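# Slide the orange-handled ring along the wire to its green end

## Task

Carry the ring that has the orange handle along the wire until it reaches the green section at the far end, and leave it hanging there by itself. Nothing, including the ring itself, may make contact with the thin grey stretch of wire; any such contact fails the task at once. The ring must stay in place without the robot holding it, so release the handle and pull the gripper away at the end. Do not push or knock anything off the table.

## Robot and tools

Robot: a single six-joint arm carrying a two-finger gripper. The fingers point along the gripper's +z axis and open and close along its y axis.

Frame: results report the gripper in the scene frame. Its origin sits on the table surface straight beneath the arm base. +z is up, and +y lies to the left when facing along +x. The base may be tilted relative to the table. end_effector_position is in metres and marks the point between the pads when closed; end_effector_quat_wxyz is the orientation. The printed position can be off, more so far from the base. Closed fingertips extend roughly 33 mm past that point; fully open, about 9 mm. While closing, the tips travel about 24 mm farther from the arm, so keep that much space above any surface.

Tool execute_actions takes "actions", a list holding at most one item, and optional "pictures" (boolean; images come by default). An empty list only reports the current state. A wait item is {"steps": N} with N up to 300 control steps (each 1/30 s), counted from the previous result, and it sends nothing new. A motion item is {"rows": [...], "steps": N} with 1 to 15 rows and N up to 15 (default 15). One row is used per step; if there are fewer rows than steps, the final row repeats. A refused call sends nothing to the robot.

Each row is one flat list of 9 numbers for the one arm, in this order: J1 waist, J2 shoulder, J3 elbow, J4 forearm roll, J5 wrist pitch, J6 wrist roll, then gripper position, gripper force_limit, gripper speed. The six joint values are absolute target angles in radians, in the same form as the Joint positions line; they are not offsets. Stated ranges: waist -3.491 to 3.491, shoulder -3.140 to 3.140, elbow -1.187 to 4.328, forearm roll -3.316 to 3.316, wrist pitch -3.140 to 3.140, wrist roll -3.927 to 3.927. True ends can differ from these by up to 0.010 rad either way. A target beyond an end by more than 0.010 rad, and farther out than the joint's last reported angle, gets the call refused; a target past the real end is clipped to it, and the result may then say "joint sent to its limit" (possibly about an earlier action still running). No such line does not prove more room exists.

The last three row values are scaled to [-1, 1]. position: +1 fully open (140 mm gap), about -0.8 where the pads touch, -1 closes until blocked. force_limit: grip strength, roughly 14 N at -1, 60 N at 0, 107 N at +1 on parts up to 40 mm wide. speed: pad closing rate, roughly 30 mm/s at -1, 140 at 0, 250 at +1.

Motion limits: joint targets advance at most 2.62 rad/s (waist, shoulder), 3.14 (elbow), 3.93 (the three wrist joints), ramping up over 0.5 s, with all joints timed to arrive together. Each step the sent target is held within 0.805 rad (waist, shoulder), 0.966 (elbow) or 1.21 (wrist joints) of the measured angle, and targets are pulled back if they would move the gripper more than 70 mm from where it actually is. So big moves need several calls. Between calls the arm keeps heading for the last row sent until it nearly stops or a step is HELD; only a new action restarts travel.

Result lines: Joint positions and Joint velocities list the six joints in column order (rad, rad/s). object_status: 0 moving, 1 blocked while opening, 2 blocked while closing (a grip), 3 reached the request or pads met (a thin item may still be held). To grab, send position -1 and confirm status 2. Stopped fingers stay put until a position differing by at least 0.01 is sent, or the object yields; to tighten, raise force_limit and switch position between -1 and -0.98. position_measured is in counts: 3 fully open, 230 pads together, not linear in mm. "joint command not followed" means the clearance check altered or blocked targets (mounting blocks and posts count as arm). HELD marks steps where the row was not, or only partly, sent. Flange force is the estimated external force on the gripper, including held weight; it is noisy, worst during accelerations and after sudden stops, and may show "no reading". MOTOR HOT warns of heating under load; an OVER-TEMPERATURE FAULT brakes the arm until it cools.

Faults: if contact torque reaches a joint's load limit (waist, shoulder, elbow 150 N m; wrist joints 37.6 N m, held weight included) or any outside force on the arm, tool or load hits 150 N, the arm halts for 10 s, drops the rest of the call and yields to the contact. Avoid such stops, hard pushes, slams, drops and slips.

Tool zoom_image: "camera" is one of cam_head_left, cam_head_right, cam_high, cam_low, cam_wrist (each 504x504); "region" is [x0, y0, x1, y1] in image pixels from the top-left, at most 504 by 504. It enlarges that camera's latest picture.

Tool finished_scene: "scene" is the current scene's number. Call it only after the ring hangs on the green end, the gripper has let go and moved away, and nothing touches the grey wire. Replying without any tool call ends everything.

The simulation keeps running while the agent thinks and writes, and a loose object may occasionally get a small push. Keep motions smooth and economical.

Each tool is called after "Emit:" as a command line: name --argument value for each argument, lists and objects as JSON in quotes; but a table of rows of numbers goes row by row, as --pt "numbers of a row", without its own name.

## Session

Emit:
execute_actions --actions '[]'

Scene clock: 0.00 s of 4900.00 s.
end_effector_position=(+0.5332, -0.1087, +0.3729) position_measured=3 object_status=3 end_effector_quat_wxyz=(-0.063, +0.997, -0.029, +0.045)
Joint positions: [-0.084  0.226  0.484 -0.13  -1.747  1.532]
Joint velocities: [ 0.002 -0.    -0.    -0.002  0.    -0.   ]
Flange force (N, the push that the arm receives, along the gripper's own x y z axes): no reading

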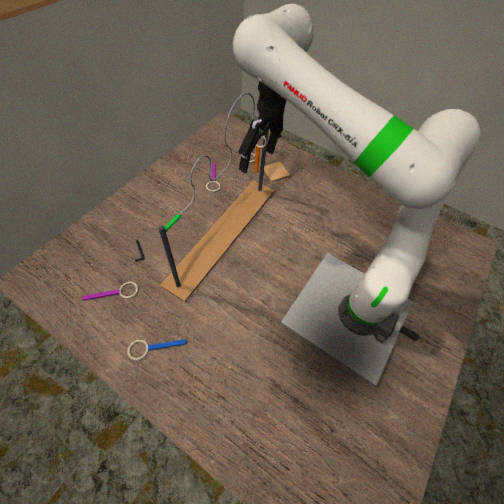

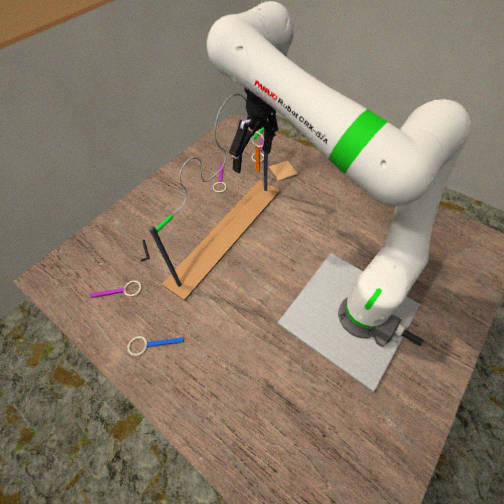

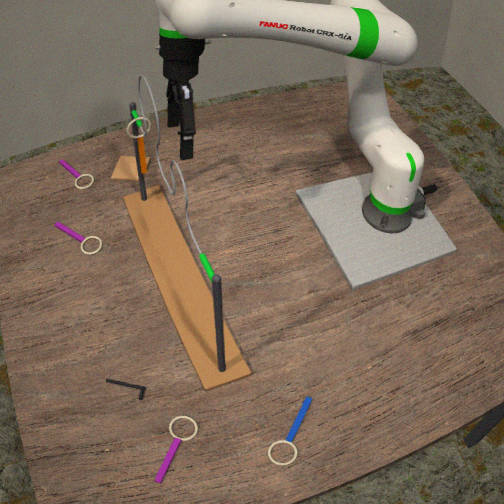

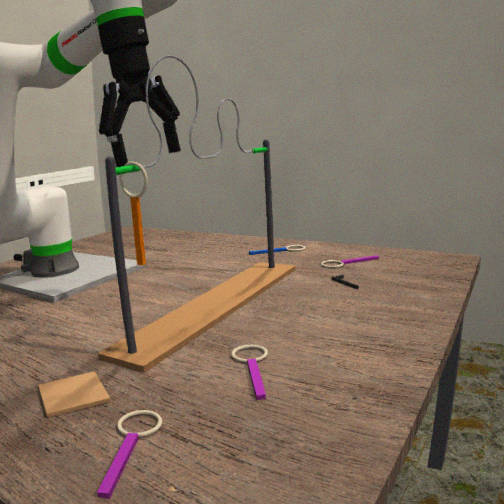

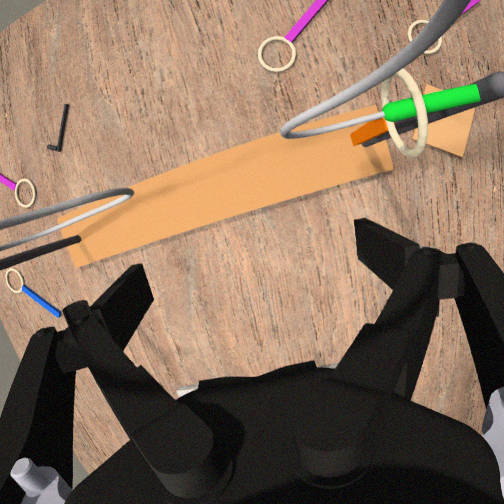

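Emit:
zoom_image --camera "cam_low" --region '[80, 40, 310, 270]'

Emit:
zoom_image --camera "cam_high" --region '[90, 60, 290, 300]'

Emit:
zoom_image --camera "cam_head_left" --region '[140, 80, 300, 240]'

Region (80, 40, 310, 270) of cam_low's 504x504 image, scaled by 2.191, with more detail than that image has.

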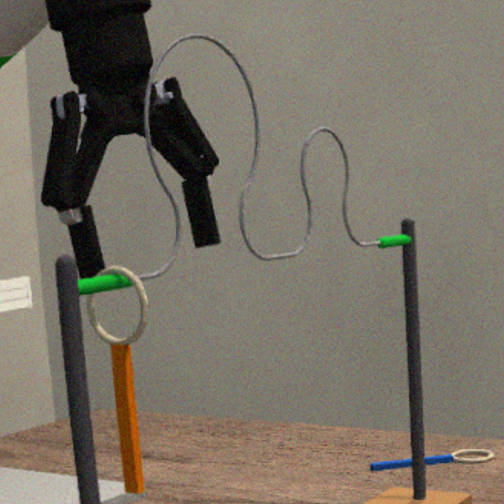

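Region (90, 60, 290, 300) of cam_high's 504x504 image, scaled by 2.100, with more detail than that image has.

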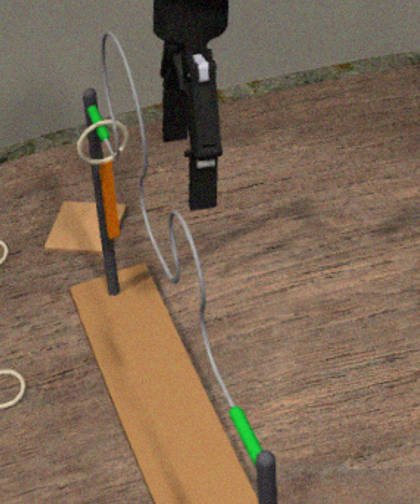

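Region (140, 80, 300, 240) of cam_head_left's 504x504 image, scaled by 3.150, with more detail than that image has.

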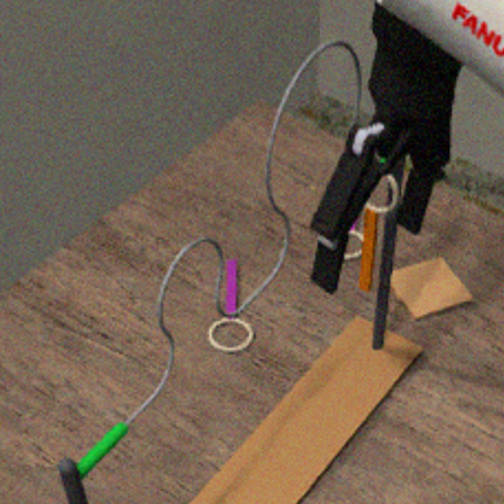

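Emit:
zoom_image --camera "cam_wrist" --region '[264, 0, 504, 240]'

Emit:
zoom_image --camera "cam_wrist" --region '[0, 130, 180, 310]'

Region (264, 0, 504, 240) of cam_wrist's 504x504 image, scaled by 2.100, with more detail than that image has.

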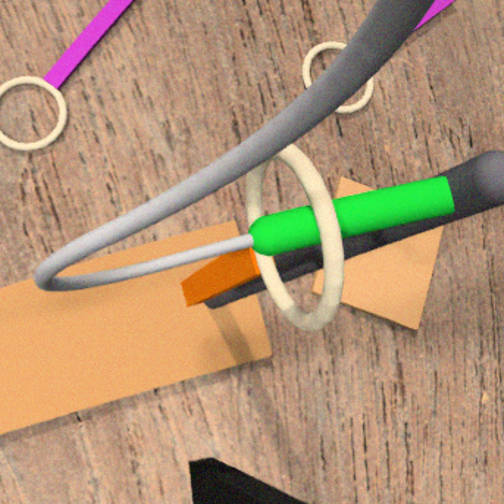

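Region (0, 130, 180, 310) of cam_wrist's 504x504 image, scaled by 2.800, with more detail than that image has.

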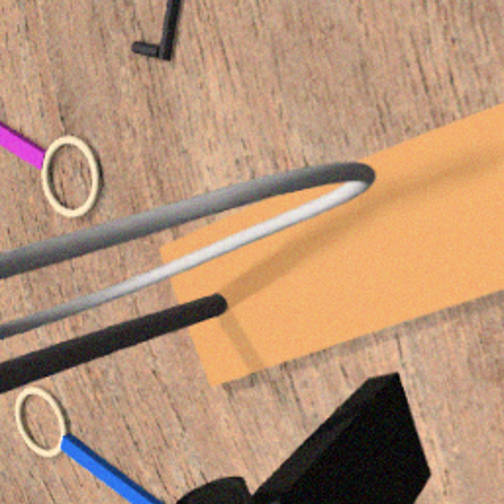

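Emit:
execute_actions --actions '[{"rows": [[0.16,-1.0993,-0.9505,0,-0.4108,1.571,-0.3,-1,0]], "steps": 15}]' --pictures false

Emit:
execute_actions --actions '[{"steps": 30}]'

Scene clock: 120.50 s of 4900.00 s.
end_effector_position=(+0.5391, -0.0606, +0.4141) position_measured=107 object_status=0 end_effector_quat_wxyz=(-0.046, +0.929, +0.034, +0.367)
Joint positions: [ 0.063 -0.337 -0.191 -0.052 -0.969  1.555]
Joint velocities: [ 0.33  -1.697 -2.013  0.173  1.872  0.053]
Flange force (N, the push that the arm receives, along the gripper's own x y z axes): [-21.2 -7.5 -16.7]
Steps of this call (steps 1 to 90: nothing new was sent; then 117.00 s passed at rest; steps 91 to 105: all 15 steps of this action). Readings (joint positions | what the end effector reports):
91: [-0.084 0.225 0.484 -0.130 -1.746 1.532] | position_measured=3 object_status=0
92: [-0.083 0.221 0.478 -0.129 -1.739 1.532] | position_measured=8 object_status=0
94: [-0.075 0.194 0.446 -0.124 -1.699 1.533] | position_measured=24 object_status=0
98: [-0.038 0.071 0.299 -0.105 -1.515 1.539] | position_measured=54 object_status=0
105: the state above

Scene clock: 121.50 s of 4900.00 s.
end_effector_position=(+0.4193, -0.0480, +0.3889) position_measured=167 object_status=3 end_effector_quat_wxyz=(-0.059, +0.787, +0.079, +0.609)
Joint positions: [ 0.16  -1.099 -0.95   0.    -0.411  1.571]
Joint velocities: [-0.001 -0.    -0.    -0.     0.    -0.   ]
Flange force (N, the push that the arm receives, along the gripper's own x y z axes): no reading
Steps of this call (steps 1 to 30: the robot went on to your last target). Readings (joint positions | what the end effector reports):
1: [0.073 -0.393 -0.256 -0.046 -0.910 1.557] | position_measured=115 object_status=0
2: [0.082 -0.448 -0.313 -0.041 -0.859 1.558] | position_measured=122 object_status=0
4: [0.097 -0.558 -0.420 -0.034 -0.775 1.561] | position_measured=137 object_status=0
8: [0.122 -0.779 -0.637 -0.020 -0.626 1.565] | position_measured=166 object_status=0
30: the state above

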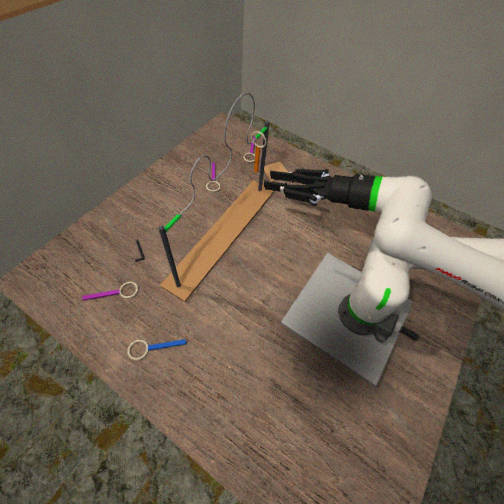

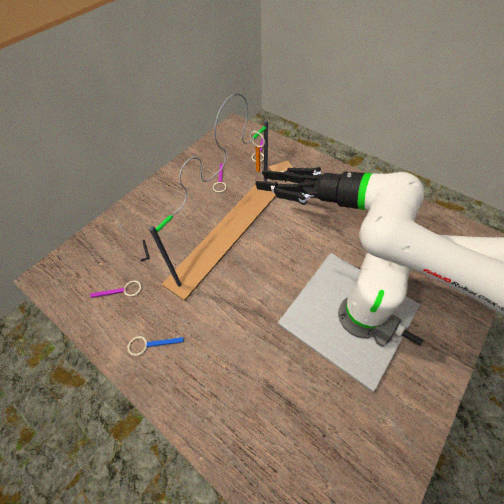

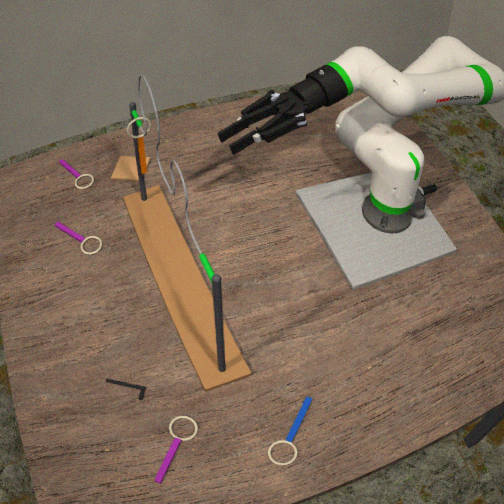

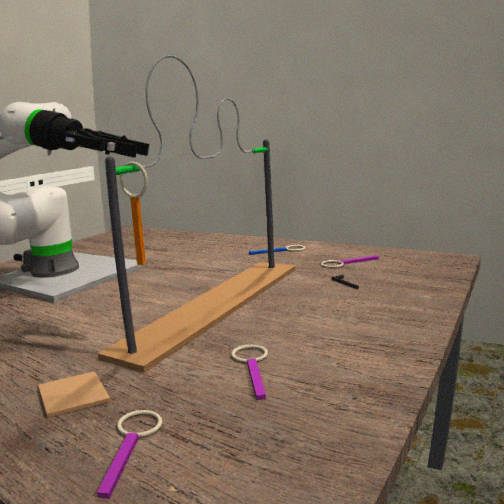

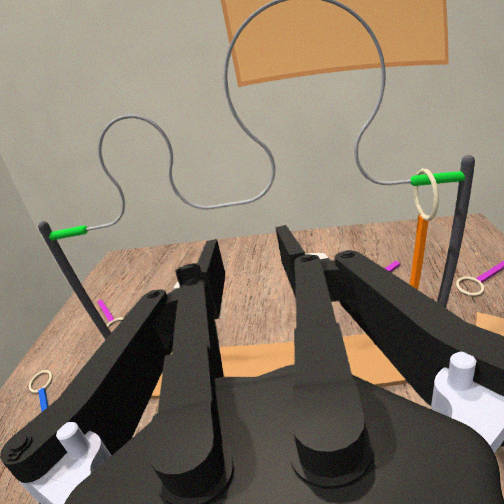

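Emit:
zoom_image --camera "cam_wrist" --region '[20, 200, 160, 340]'

Emit:
zoom_image --camera "cam_wrist" --region '[344, 140, 504, 320]'

Region (20, 200, 160, 340) of cam_wrist's 504x504 image, scaled by 3.600, with more detail than that image has.

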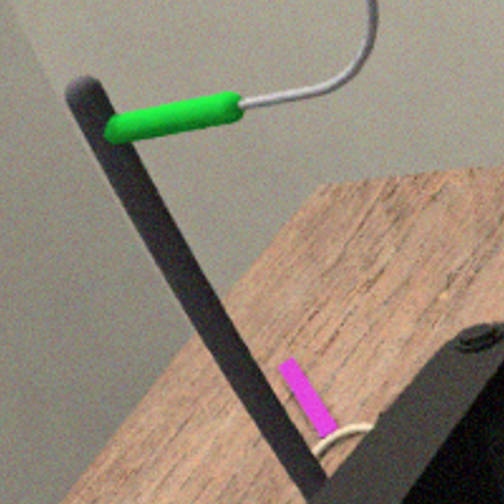

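Region (344, 140, 504, 320) of cam_wrist's 504x504 image, scaled by 2.800, with more detail than that image has.

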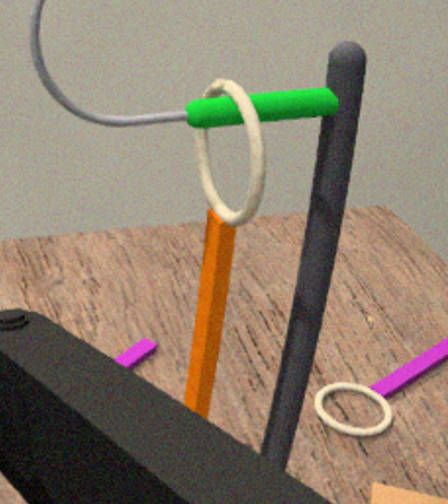

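Emit:
zoom_image --camera "cam_wrist" --region '[30, 100, 190, 260]'

Emit:
zoom_image --camera "cam_wrist" --region '[150, 90, 310, 250]'

Emit:
zoom_image --camera "cam_wrist" --region '[210, 0, 410, 200]'

Region (30, 100, 190, 260) of cam_wrist's 504x504 image, scaled by 3.150, with more detail than that image has.

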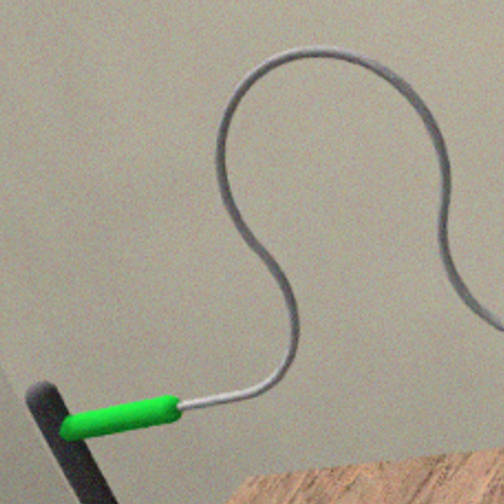

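Region (150, 90, 310, 250) of cam_wrist's 504x504 image, scaled by 3.150, with more detail than that image has.

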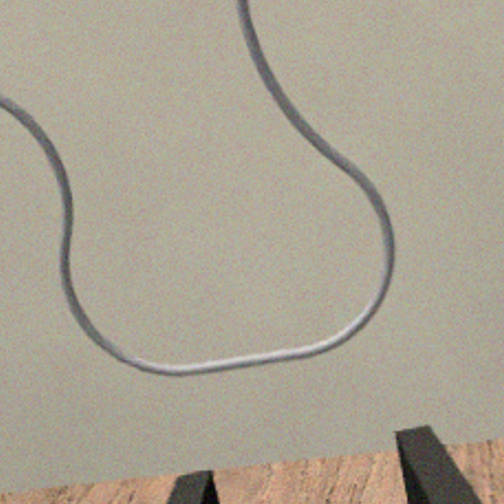

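Region (210, 0, 410, 200) of cam_wrist's 504x504 image, scaled by 2.520, with more detail than that image has.

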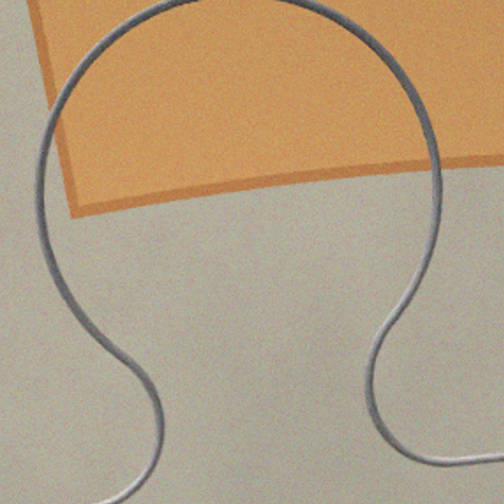

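Emit:
zoom_image --camera "cam_wrist" --region '[160, 200, 340, 380]'

Region (160, 200, 340, 380) of cam_wrist's 504x504 image, scaled by 2.800, with more detail than that image has.

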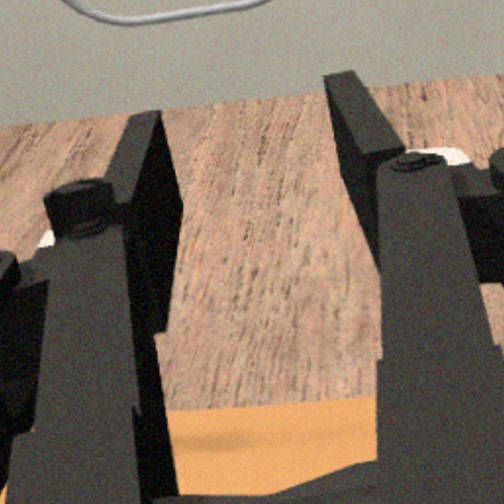

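Emit:
execute_actions --actions '[{"rows": [[-0.0857,-0.3341,-0.9902,0,0.4734,1.571,-0.3,-1,0],[-0.0857,-0.3341,-0.9902,0,0.4734,1.571,-0.3,-1,0],[-0.0857,-0.3341,-0.9902,0,0.4734,1.571,-0.3,-1,0],[-0.0857,-0.3341,-0.9902,0,0.4734,1.571,-0.3,-1,0],[-0.0857,-0.3341,-0.9902,0,0.4734,1.571,-0.3,-1,0],[-0.0857,-0.3341,-0.9902,0,0.4734,1.571,-0.3,-1,0],[-0.0857,-0.3341,-0.9902,0,0.4734,1.571,-0.3,-1,0],[-0.0857,-0.3341,-0.9902,0,0.4734,1.571,-0.3,-1,0],[-0.1235,-0.2163,-0.9963,0,0.6094,1.571,-0.3,-1,0],[-0.1235,-0.2163,-0.9963,0,0.6094,1.571,-0.3,-1,0],[-0.1235,-0.2163,-0.9963,0,0.6094,1.571,-0.3,-1,0],[-0.1613,-0.0986,-1.0024,0,0.7455,1.571,-0.3,-1,0],[-0.1613,-0.0986,-1.0024,0,0.7455,1.571,-0.3,-1,0],[-0.1991,0.0191,-1.0085,0,0.8815,1.571,-0.3,-1,0],[-0.1991,0.0191,-1.0085,0,0.8815,1.571,-0.3,-1,0]], "steps": 15}]' --pictures false

Emit:
execute_actions --actions '[{"rows": [[-0.218,0.078,-1.0115,0,0.9495,1.571,-0.3,-1,0]], "steps": 15}]' --pictures false

Emit:
execute_actions --actions '[{"steps": 25}]'

Scene clock: 242.00 s of 4900.00 s.
end_effector_position=(+0.5135, -0.1044, +0.3438) position_measured=167 object_status=3 end_effector_quat_wxyz=(-0.015, +0.776, +0.020, +0.630)
Joint positions: [ 0.012 -0.639 -0.974 -0.     0.121  1.571]
Joint velocities: [-0.412  1.278 -0.066  0.001  1.464 -0.   ]
Flange force (N, the push that the arm receives, along the gripper's own x y z axes): no reading
Steps of this call (steps 1 to 15: the robot went on to your last target; steps 16 to 90: nothing new was sent; then 117.00 s passed at rest; steps 91 to 105: all 15 steps of this action). Readings (joint positions | what the end effector reports):
91: [0.160 -1.099 -0.951 -0.000 -0.410 1.571] | position_measured=167 object_status=3
92: [0.159 -1.094 -0.951 -0.000 -0.404 1.571] | position_measured=167 object_status=3
94: [0.150 -1.068 -0.952 -0.000 -0.374 1.571] | position_measured=167 object_status=3
98: [0.111 -0.945 -0.958 -0.000 -0.232 1.571] | position_measured=167 object_status=3
105: the state above

Scene clock: 242.50 s of 4900.00 s.
end_effector_position=(+0.5540, -0.2166, +0.2284) position_measured=167 object_status=3 end_effector_quat_wxyz=(+0.050, +0.753, -0.057, +0.653)
Joint positions: [-0.189 -0.011 -1.007 -0.     0.846  1.571]
Joint velocities: [-0.302  0.937 -0.048 -0.     1.071 -0.   ]
Flange force (N, the push that the arm receives, along the gripper's own x y z axes): [-24.3 13.7 12.1]
Steps of this call (steps 1 to 15: all 15 steps of this action). Readings (joint positions | what the end effector reports):
1: [-0.002 -0.595 -0.977 -0.000 0.171 1.571] | position_measured=167 object_status=3
2: [-0.016 -0.552 -0.979 -0.000 0.221 1.571] | position_measured=167 object_status=3
4: [-0.043 -0.466 -0.983 -0.000 0.321 1.571] | position_measured=167 object_status=3
8: [-0.098 -0.295 -0.992 -0.000 0.519 1.571] | position_measured=167 object_status=3
15: the state above

Scene clock: 243.33 s of 4900.00 s.
end_effector_position=(+0.5499, -0.2328, +0.2103) position_measured=167 object_status=3 end_effector_quat_wxyz=(+0.059, +0.749, -0.068, +0.656)
Joint positions: [-0.218  0.078 -1.012 -0.     0.949  1.571]
Joint velocities: [-0.002  0.    -0.001  0.002  0.    -0.   ]
Flange force (N, the push that the arm receives, along the gripper's own x y z axes): [-1.6 8.0 -2.1]
Steps of this call (steps 1 to 25: the robot went on to your last target). Readings (joint positions | what the end effector reports):
1: [-0.199 0.018 -1.008 -0.000 0.880 1.571] | position_measured=167 object_status=3
2: [-0.206 0.041 -1.010 -0.000 0.907 1.571] | position_measured=167 object_status=3
4: [-0.216 0.071 -1.011 -0.000 0.941 1.571] | position_measured=167 object_status=3
8: [-0.218 0.078 -1.012 -0.000 0.949 1.571] | position_measured=167 object_status=3
25: the state above

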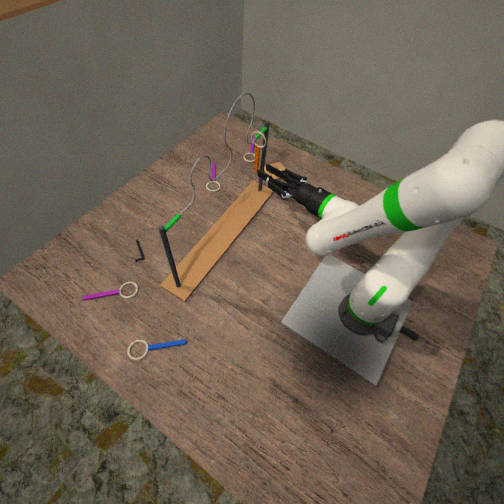

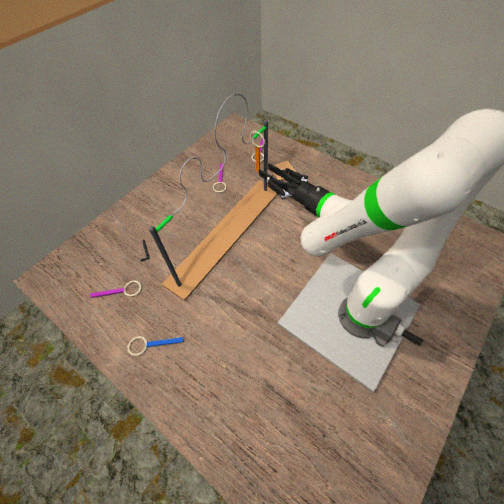

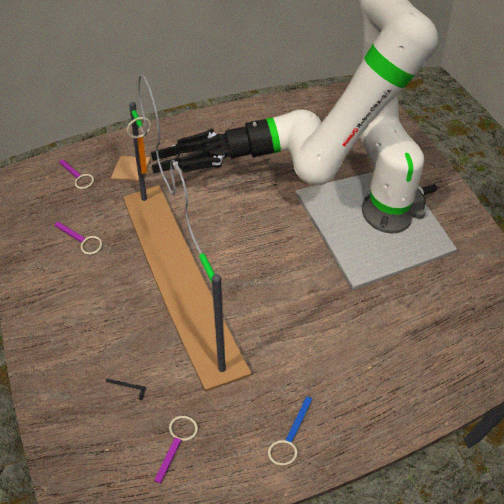

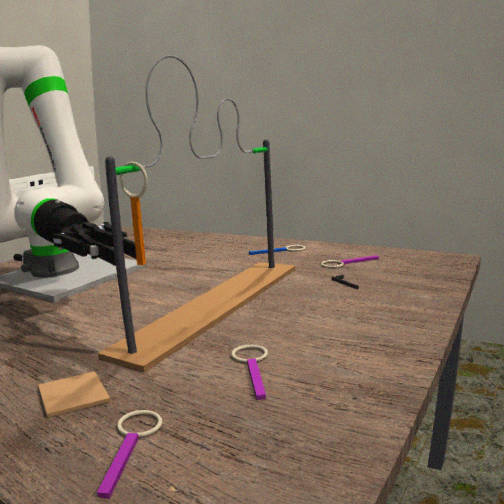

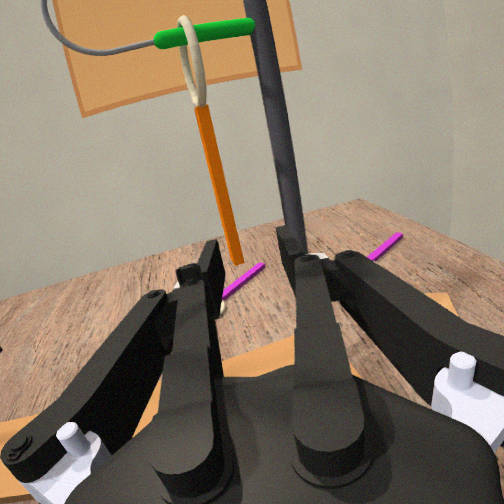

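Emit:
zoom_image --camera "cam_wrist" --region '[130, 0, 310, 180]'

Emit:
zoom_image --camera "cam_wrist" --region '[180, 150, 330, 300]'

Region (130, 0, 310, 180) of cam_wrist's 504x504 image, scaled by 2.800, with more detail than that image has.

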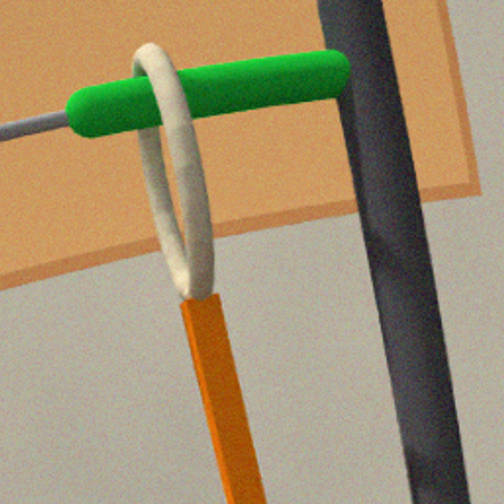

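Region (180, 150, 330, 300) of cam_wrist's 504x504 image, scaled by 3.360, with more detail than that image has.

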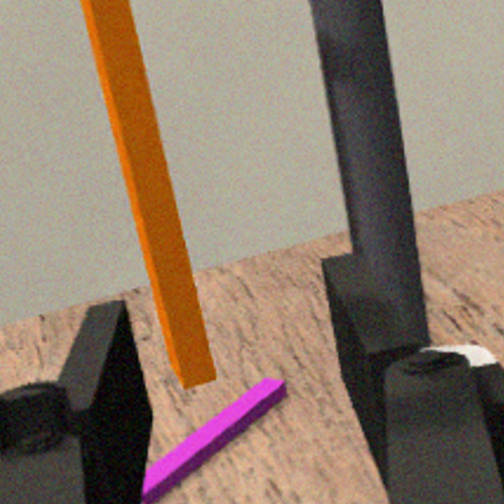

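Emit:
execute_actions --actions '[{"rows": [[-0.2147,0.0849,-0.9990,0,0.9439,1.571,-0.3,-1,-0.6],[-0.2114,0.0917,-0.9866,0,0.9383,1.571,-0.3,-1,-0.6],[-0.2081,0.0986,-0.9741,0,0.9326,1.571,-0.3,-1,-0.6],[-0.2048,0.1054,-0.9616,0,0.9270,1.571,-0.3,-1,-0.6],[-0.2015,0.1123,-0.9492,0,0.9214,1.571,-0.3,-1,-0.6],[-0.2015,0.1191,-0.9367,0,0.9158,1.571,-0.3,-1,-0.6],[-0.2015,0.1260,-0.9242,0,0.9102,1.571,-0.3,-1,-0.6],[-0.2015,0.1328,-0.9117,0,0.9045,1.571,-0.3,-1,-0.6],[-0.2015,0.1397,-0.8993,0,0.8989,1.571,-0.3,-1,-0.6],[-0.2015,0.1465,-0.8868,0,0.8933,1.571,-0.3,-1,-0.6],[-0.2015,0.1465,-0.8868,0,0.8933,1.571,-0.3,-1,-0.6],[-0.2015,0.1465,-0.8868,0,0.8933,1.571,-0.55,-1,-0.6]], "steps": 15}]'

Scene clock: 325.27 s of 4900.00 s.
end_effector_position=(+0.6018, -0.2317, +0.2192) position_measured=178 object_status=0 end_effector_quat_wxyz=(+0.054, +0.750, -0.062, +0.657)
Joint positions: [-0.202  0.146 -0.887  0.     0.893  1.571]
Joint velocities: [-0.002  0.001  0.003  0.    -0.002 -0.   ]
Flange force (N, the push that the arm receives, along the gripper's own x y z axes): [-0.5 4.3 -2.5]
Steps of this call (steps 1 to 15: the robot went on to your last target; steps 16 to 90: nothing new was sent; then 78.43 s passed at rest; steps 91 to 105: all 15 steps of this action). Readings (joint positions | what the end effector reports):
91: [-0.218 0.078 -1.011 0.000 0.949 1.571] | position_measured=167 object_status=3
92: [-0.217 0.081 -1.006 0.000 0.947 1.571] | position_measured=167 object_status=3
94: [-0.212 0.091 -0.987 0.000 0.939 1.571] | position_measured=167 object_status=3
98: [-0.202 0.117 -0.940 0.000 0.917 1.571] | position_measured=167 object_status=3
105: the state above

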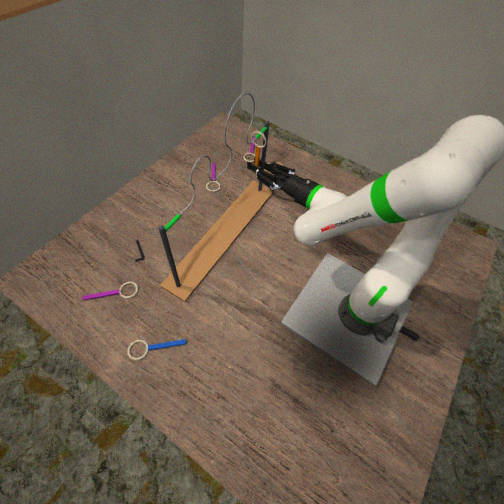

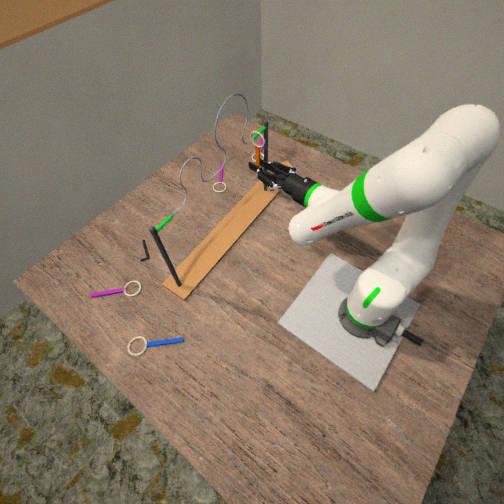

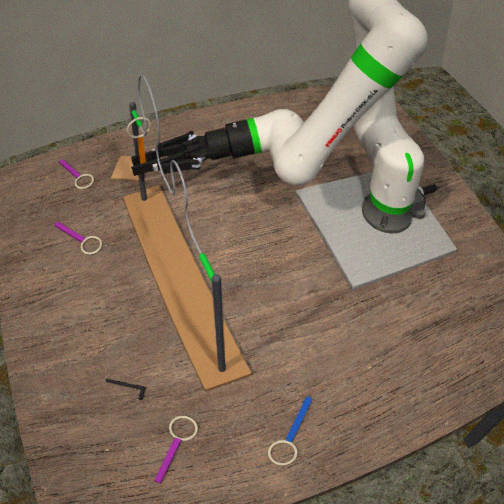

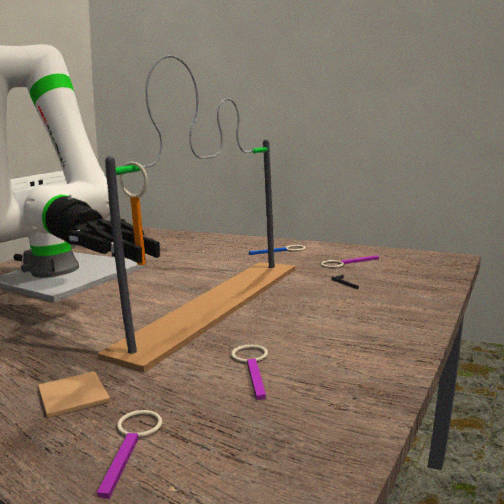

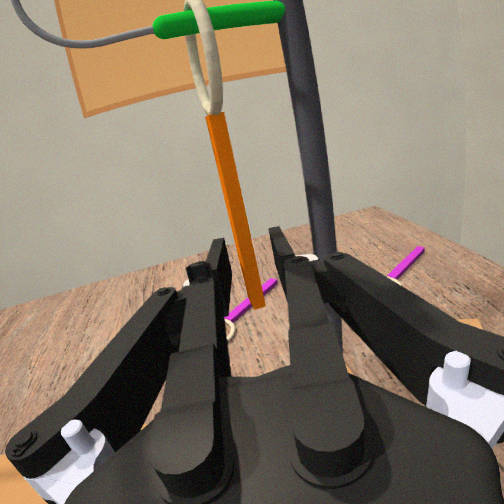

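Emit:
zoom_image --camera "cam_high" --region '[105, 95, 205, 195]'

Emit:
zoom_image --camera "cam_low" --region '[60, 150, 190, 280]'

Region (105, 95, 205, 195) of cam_high's 504x504 image, scaled by 5.040, with more detail than that image has.

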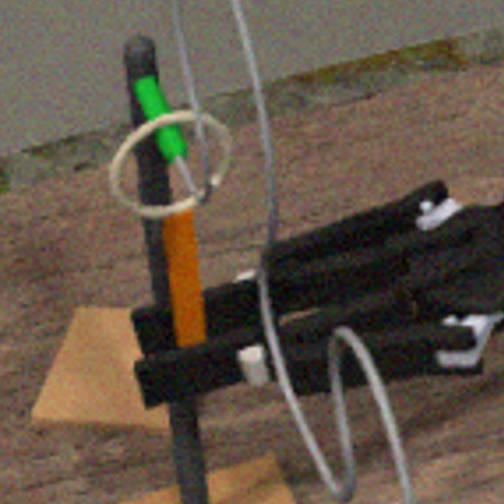

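Region (60, 150, 190, 280) of cam_low's 504x504 image, scaled by 3.877, with more detail than that image has.

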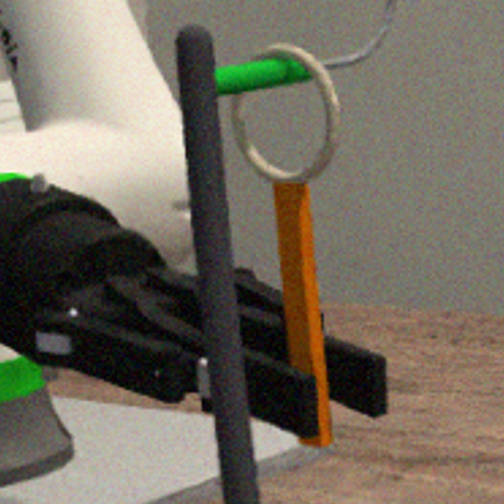

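Emit:
execute_actions --actions '[{"rows": [[-0.2015,0.1515,-0.8805,0,0.8920,1.571,-0.55,-1,-0.6],[-0.2015,0.1564,-0.8742,0,0.8906,1.571,-0.55,-1,-0.6],[-0.2015,0.1564,-0.8742,0,0.8906,1.571,-0.55,-1,-0.6],[-0.2015,0.1564,-0.8742,0,0.8906,1.571,-0.55,-1,-0.6],[-0.2015,0.1564,-0.8742,0,0.8906,1.571,-1,-1,-0.6]], "steps": 15}]'

Emit:
zoom_image --camera "cam_low" --region '[60, 150, 190, 280]'

Emit:
zoom_image --camera "cam_high" --region '[105, 95, 205, 195]'

Scene clock: 385.83 s of 4900.00 s.
end_effector_position=(+0.6068, -0.2325, +0.2193) position_measured=219 object_status=0 end_effector_quat_wxyz=(+0.054, +0.750, -0.062, +0.657)
Joint positions: [-0.201  0.156 -0.874 -0.     0.891  1.571]
Joint velocities: [ 0.    -0.001  0.    -0.     0.     0.   ]
Flange force (N, the push that the arm receives, along the gripper's own x y z axes): [-1.9 4.3 -2.2]
Steps of this call (steps 1 to 15: the robot went on to your last target; steps 16 to 90: nothing new was sent; then 57.07 s passed at rest; steps 91 to 105: all 15 steps of this action). Readings (joint positions | what the end effector reports):
91: [-0.202 0.147 -0.886 -0.000 0.893 1.571] | position_measured=199 object_status=3
92: [-0.201 0.149 -0.883 -0.000 0.893 1.571] | position_measured=199 object_status=3
94: [-0.201 0.155 -0.876 -0.000 0.891 1.571] | position_measured=199 object_status=3
98: [-0.201 0.156 -0.874 -0.000 0.891 1.571] | position_measured=210 object_status=0
105: the state above

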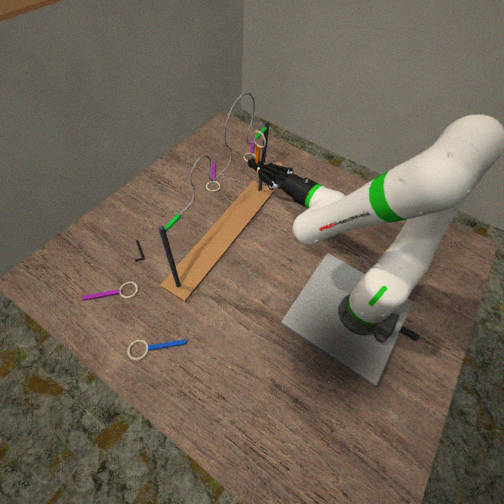

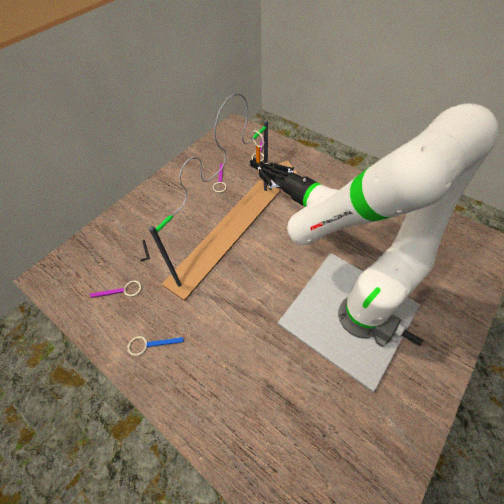

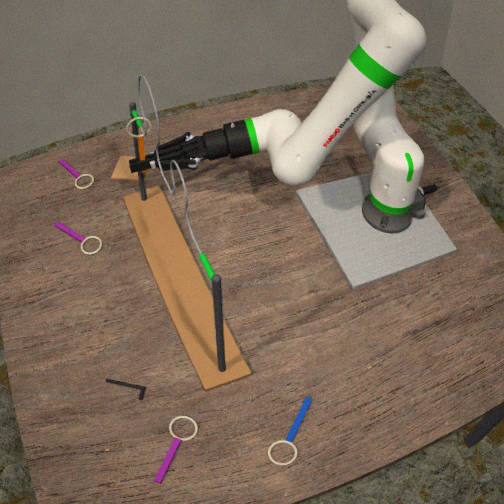

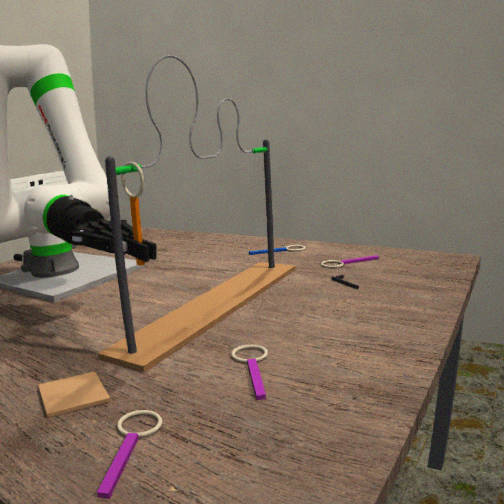

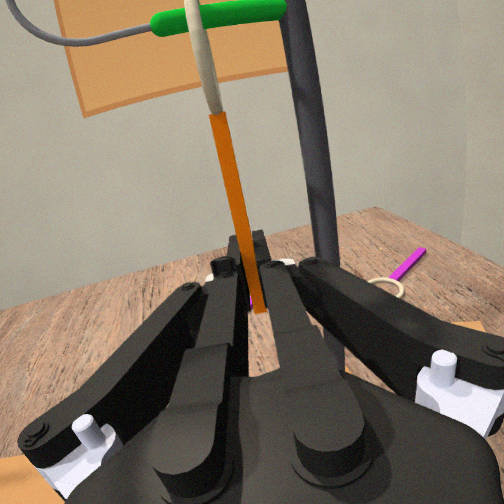

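Region (60, 150, 190, 280) of cam_low's 504x504 image, scaled by 3.877, with more detail than that image has.

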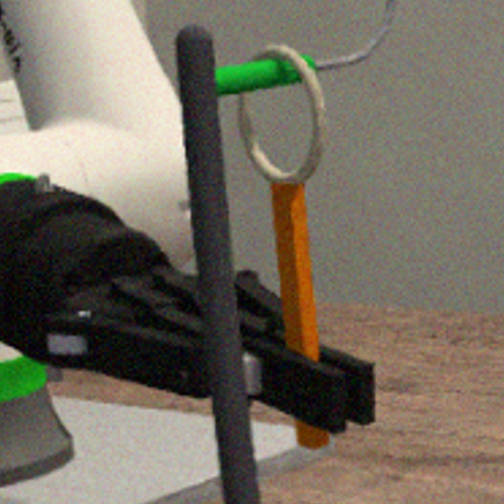

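Region (105, 95, 205, 195) of cam_high's 504x504 image, scaled by 5.040, with more detail than that image has.

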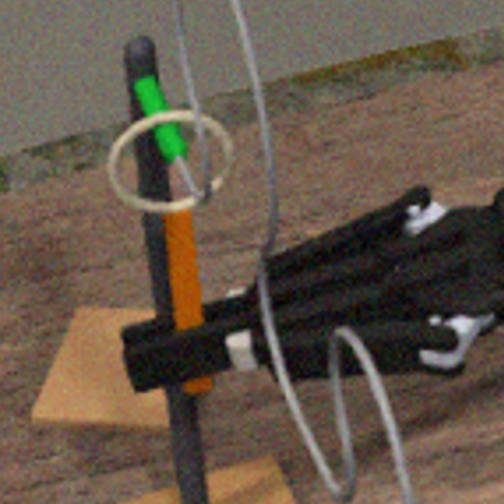

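Emit:
execute_actions --actions '[{"rows": [[-0.2015,0.1507,-0.8721,0,0.8828,1.571,-1,-1,-0.6],[-0.2015,0.1450,-0.8700,0,0.8750,1.571,-1,-1,-0.6],[-0.2035,0.1393,-0.8679,0,0.8672,1.571,-1,-1,-0.6],[-0.2056,0.1336,-0.8659,0,0.8595,1.571,-1,-1,-0.6],[-0.2076,0.1279,-0.8638,0,0.8517,1.571,-1,-1,-0.6],[-0.2096,0.1222,-0.8617,0,0.8439,1.571,-1,-1,-0.6],[-0.2117,0.1165,-0.8596,0,0.8361,1.571,-1,-1,-0.6],[-0.2137,0.1108,-0.8575,0,0.8283,1.571,-1,-1,-0.6],[-0.2137,0.1023,-0.8652,0,0.8275,1.571,-1,-1,-0.6],[-0.2137,0.0938,-0.8728,0,0.8266,1.571,-1,-1,-0.6],[-0.2137,0.0853,-0.8805,0,0.8258,1.571,-1,-1,-0.6],[-0.2137,0.0768,-0.8882,0,0.8250,1.571,-1,-1,-0.6],[-0.2137,0.0684,-0.8959,0,0.8242,1.571,-1,-1,-0.6],[-0.2137,0.0599,-0.9035,0,0.8233,1.571,-1,-1,-0.6],[-0.2137,0.0514,-0.9112,0,0.8225,1.571,-1,-1,-0.6]], "steps": 15}]' --pictures false

Emit:
execute_actions --actions '[{"rows": [[-0.2137,0.0429,-0.9189,0,0.8217,1.571,-1,-1,-0.6],[-0.2137,0.0344,-0.9265,0,0.8208,1.571,-1,-1,-0.6],[-0.2137,0.0259,-0.9342,0,0.8200,1.571,-1,-1,-0.6],[-0.2137,0.0110,-0.9422,0,0.8131,1.571,-1,-1,-0.6],[-0.2137,-0.0040,-0.9502,0,0.8061,1.571,-1,-1,-0.6],[-0.2137,-0.0189,-0.9581,0,0.7992,1.571,-1,-1,-0.6],[-0.2137,-0.0338,-0.9661,0,0.7922,1.571,-1,-1,-0.6],[-0.2137,-0.0487,-0.9741,0,0.7853,1.571,-1,-1,-0.6],[-0.2137,-0.0637,-0.9821,0,0.7783,1.571,-1,-1,-0.6],[-0.2137,-0.0786,-0.9900,0,0.7714,1.571,-1,-1,-0.6],[-0.2137,-0.0935,-0.9980,0,0.7644,1.571,-1,-1,-0.6],[-0.2137,-0.1119,-1.0032,0,0.7512,1.571,-1,-1,-0.6],[-0.2137,-0.1303,-1.0085,0,0.7381,1.571,-1,-1,-0.6],[-0.2137,-0.1487,-1.0137,0,0.7249,1.571,-1,-1,-0.6],[-0.2137,-0.1672,-1.0190,0,0.7117,1.571,-1,-1,-0.6]], "steps": 15}]' --pictures false

Emit:
execute_actions --actions '[{"rows": [[-0.2137,-0.1856,-1.0242,0,0.6985,1.571,-1,-1,-0.6],[-0.2137,-0.2040,-1.0294,0,0.6854,1.571,-1,-1,-0.6],[-0.2137,-0.2224,-1.0347,0,0.6722,1.571,-1,-1,-0.6],[-0.2137,-0.2408,-1.0399,0,0.6590,1.571,-1,-1,-0.6],[-0.2137,-0.2601,-1.0415,0,0.6413,1.571,-1,-1,-0.6],[-0.2137,-0.2794,-1.0430,0,0.6236,1.571,-1,-1,-0.6],[-0.2137,-0.2987,-1.0446,0,0.6059,1.571,-1,-1,-0.6],[-0.2137,-0.3180,-1.0462,0,0.5882,1.571,-1,-1,-0.6],[-0.2137,-0.3372,-1.0477,0,0.5704,1.571,-1,-1,-0.6],[-0.2137,-0.3565,-1.0493,0,0.5527,1.571,-1,-1,-0.6],[-0.2137,-0.3758,-1.0508,0,0.5350,1.571,-1,-1,-0.6],[-0.2137,-0.3951,-1.0524,0,0.5173,1.571,-1,-1,-0.6],[-0.2137,-0.4112,-1.0499,0,0.4988,1.571,-1,-1,-0.6],[-0.2137,-0.4272,-1.0475,0,0.4803,1.571,-1,-1,-0.6],[-0.2137,-0.4433,-1.0450,0,0.4617,1.571,-1,-1,-0.6]], "steps": 15}]'

Scene clock: 447.00 s of 4900.00 s.
end_effector_position=(+0.5925, -0.2378, +0.2387) position_measured=219 object_status=2 end_effector_quat_wxyz=(+0.058, +0.749, -0.066, +0.656)
Joint positions: [-0.214  0.069 -0.895  0.     0.824  1.571]
Joint velocities: [-0.001 -0.249 -0.223  0.002 -0.025 -0.   ]
Flange force (N, the push that the arm receives, along the gripper's own x y z axes): [-0.8 5.9 -2.7]
Steps of this call (steps 1 to 15: the robot went on to your last target; steps 16 to 90: nothing new was sent; then 57.67 s passed at rest; steps 91 to 105: all 15 steps of this action). Readings (joint positions | what the end effector reports):
91: [-0.201 0.156 -0.874 0.000 0.890 1.571] | position_measured=219 object_status=2
92: [-0.201 0.154 -0.873 0.000 0.886 1.571] | position_measured=219 object_status=2
94: [-0.202 0.144 -0.870 0.000 0.873 1.571] | position_measured=219 object_status=2
98: [-0.210 0.122 -0.861 0.000 0.843 1.571] | position_measured=219 object_status=2
105: the state above

Scene clock: 447.50 s of 4900.00 s.
end_effector_position=(+0.5435, -0.2291, +0.2565) position_measured=219 object_status=2 end_effector_quat_wxyz=(+0.058, +0.749, -0.066, +0.656)
Joint positions: [-0.214 -0.117 -1.004  0.     0.747  1.571]
Joint velocities: [ 0.001 -0.498 -0.161  0.001 -0.335 -0.   ]
Flange force (N, the push that the arm receives, along the gripper's own x y z axes): no reading
Steps of this call (steps 1 to 15: all 15 steps of this action). Readings (joint positions | what the end effector reports):
1: [-0.214 0.061 -0.903 0.000 0.823 1.571] | position_measured=219 object_status=2
2: [-0.214 0.053 -0.910 0.000 0.823 1.571] | position_measured=219 object_status=2
4: [-0.214 0.035 -0.925 0.000 0.821 1.571] | position_measured=219 object_status=2
8: [-0.214 -0.012 -0.954 0.000 0.802 1.571] | position_measured=219 object_status=2
15: the state above

Scene clock: 448.00 s of 4900.00 s.
end_effector_position=(+0.5034, -0.2220, +0.2982) position_measured=219 object_status=2 end_effector_quat_wxyz=(+0.058, +0.750, -0.066, +0.656)
Joint positions: [-0.214 -0.393 -1.05   0.     0.517  1.571]
Joint velocities: [-0.001 -0.533  0.012  0.001 -0.549  0.   ]
Flange force (N, the push that the arm receives, along the gripper's own x y z axes): no reading
Steps of this call (steps 1 to 15: all 15 steps of this action). Readings (joint positions | what the end effector reports):
1: [-0.214 -0.134 -1.009 0.000 0.735 1.571] | position_measured=219 object_status=2
2: [-0.214 -0.151 -1.014 0.000 0.723 1.571] | position_measured=219 object_status=2
4: [-0.214 -0.187 -1.025 0.000 0.697 1.571] | position_measured=219 object_status=2
8: [-0.214 -0.261 -1.040 0.000 0.639 1.571] | position_measured=219 object_status=2
15: the state above

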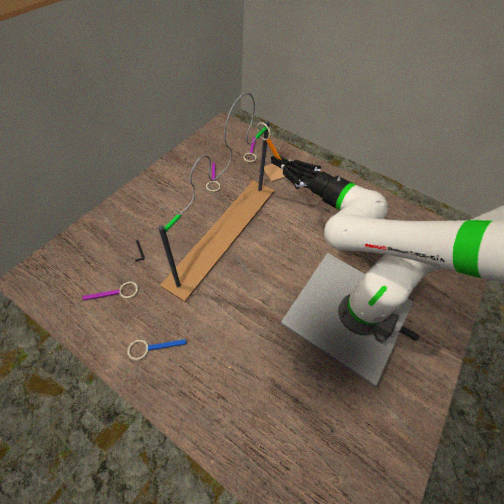

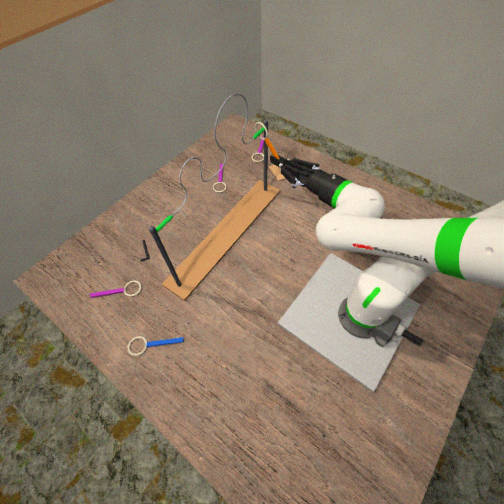

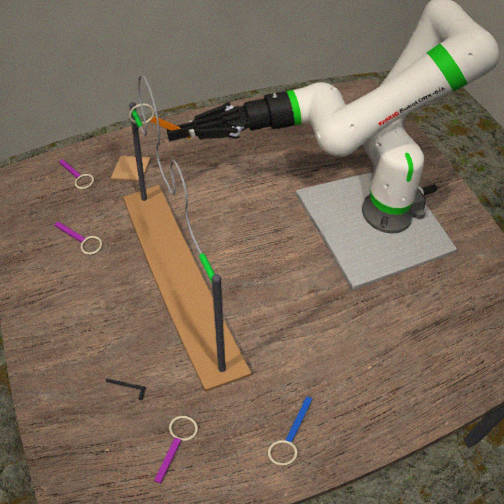

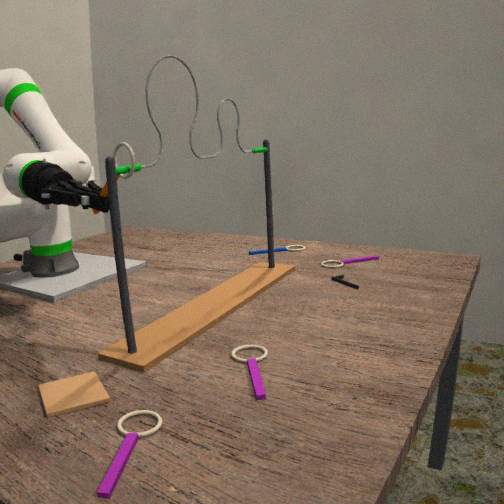

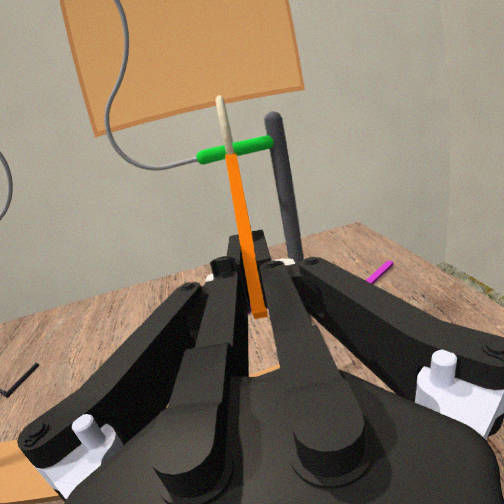

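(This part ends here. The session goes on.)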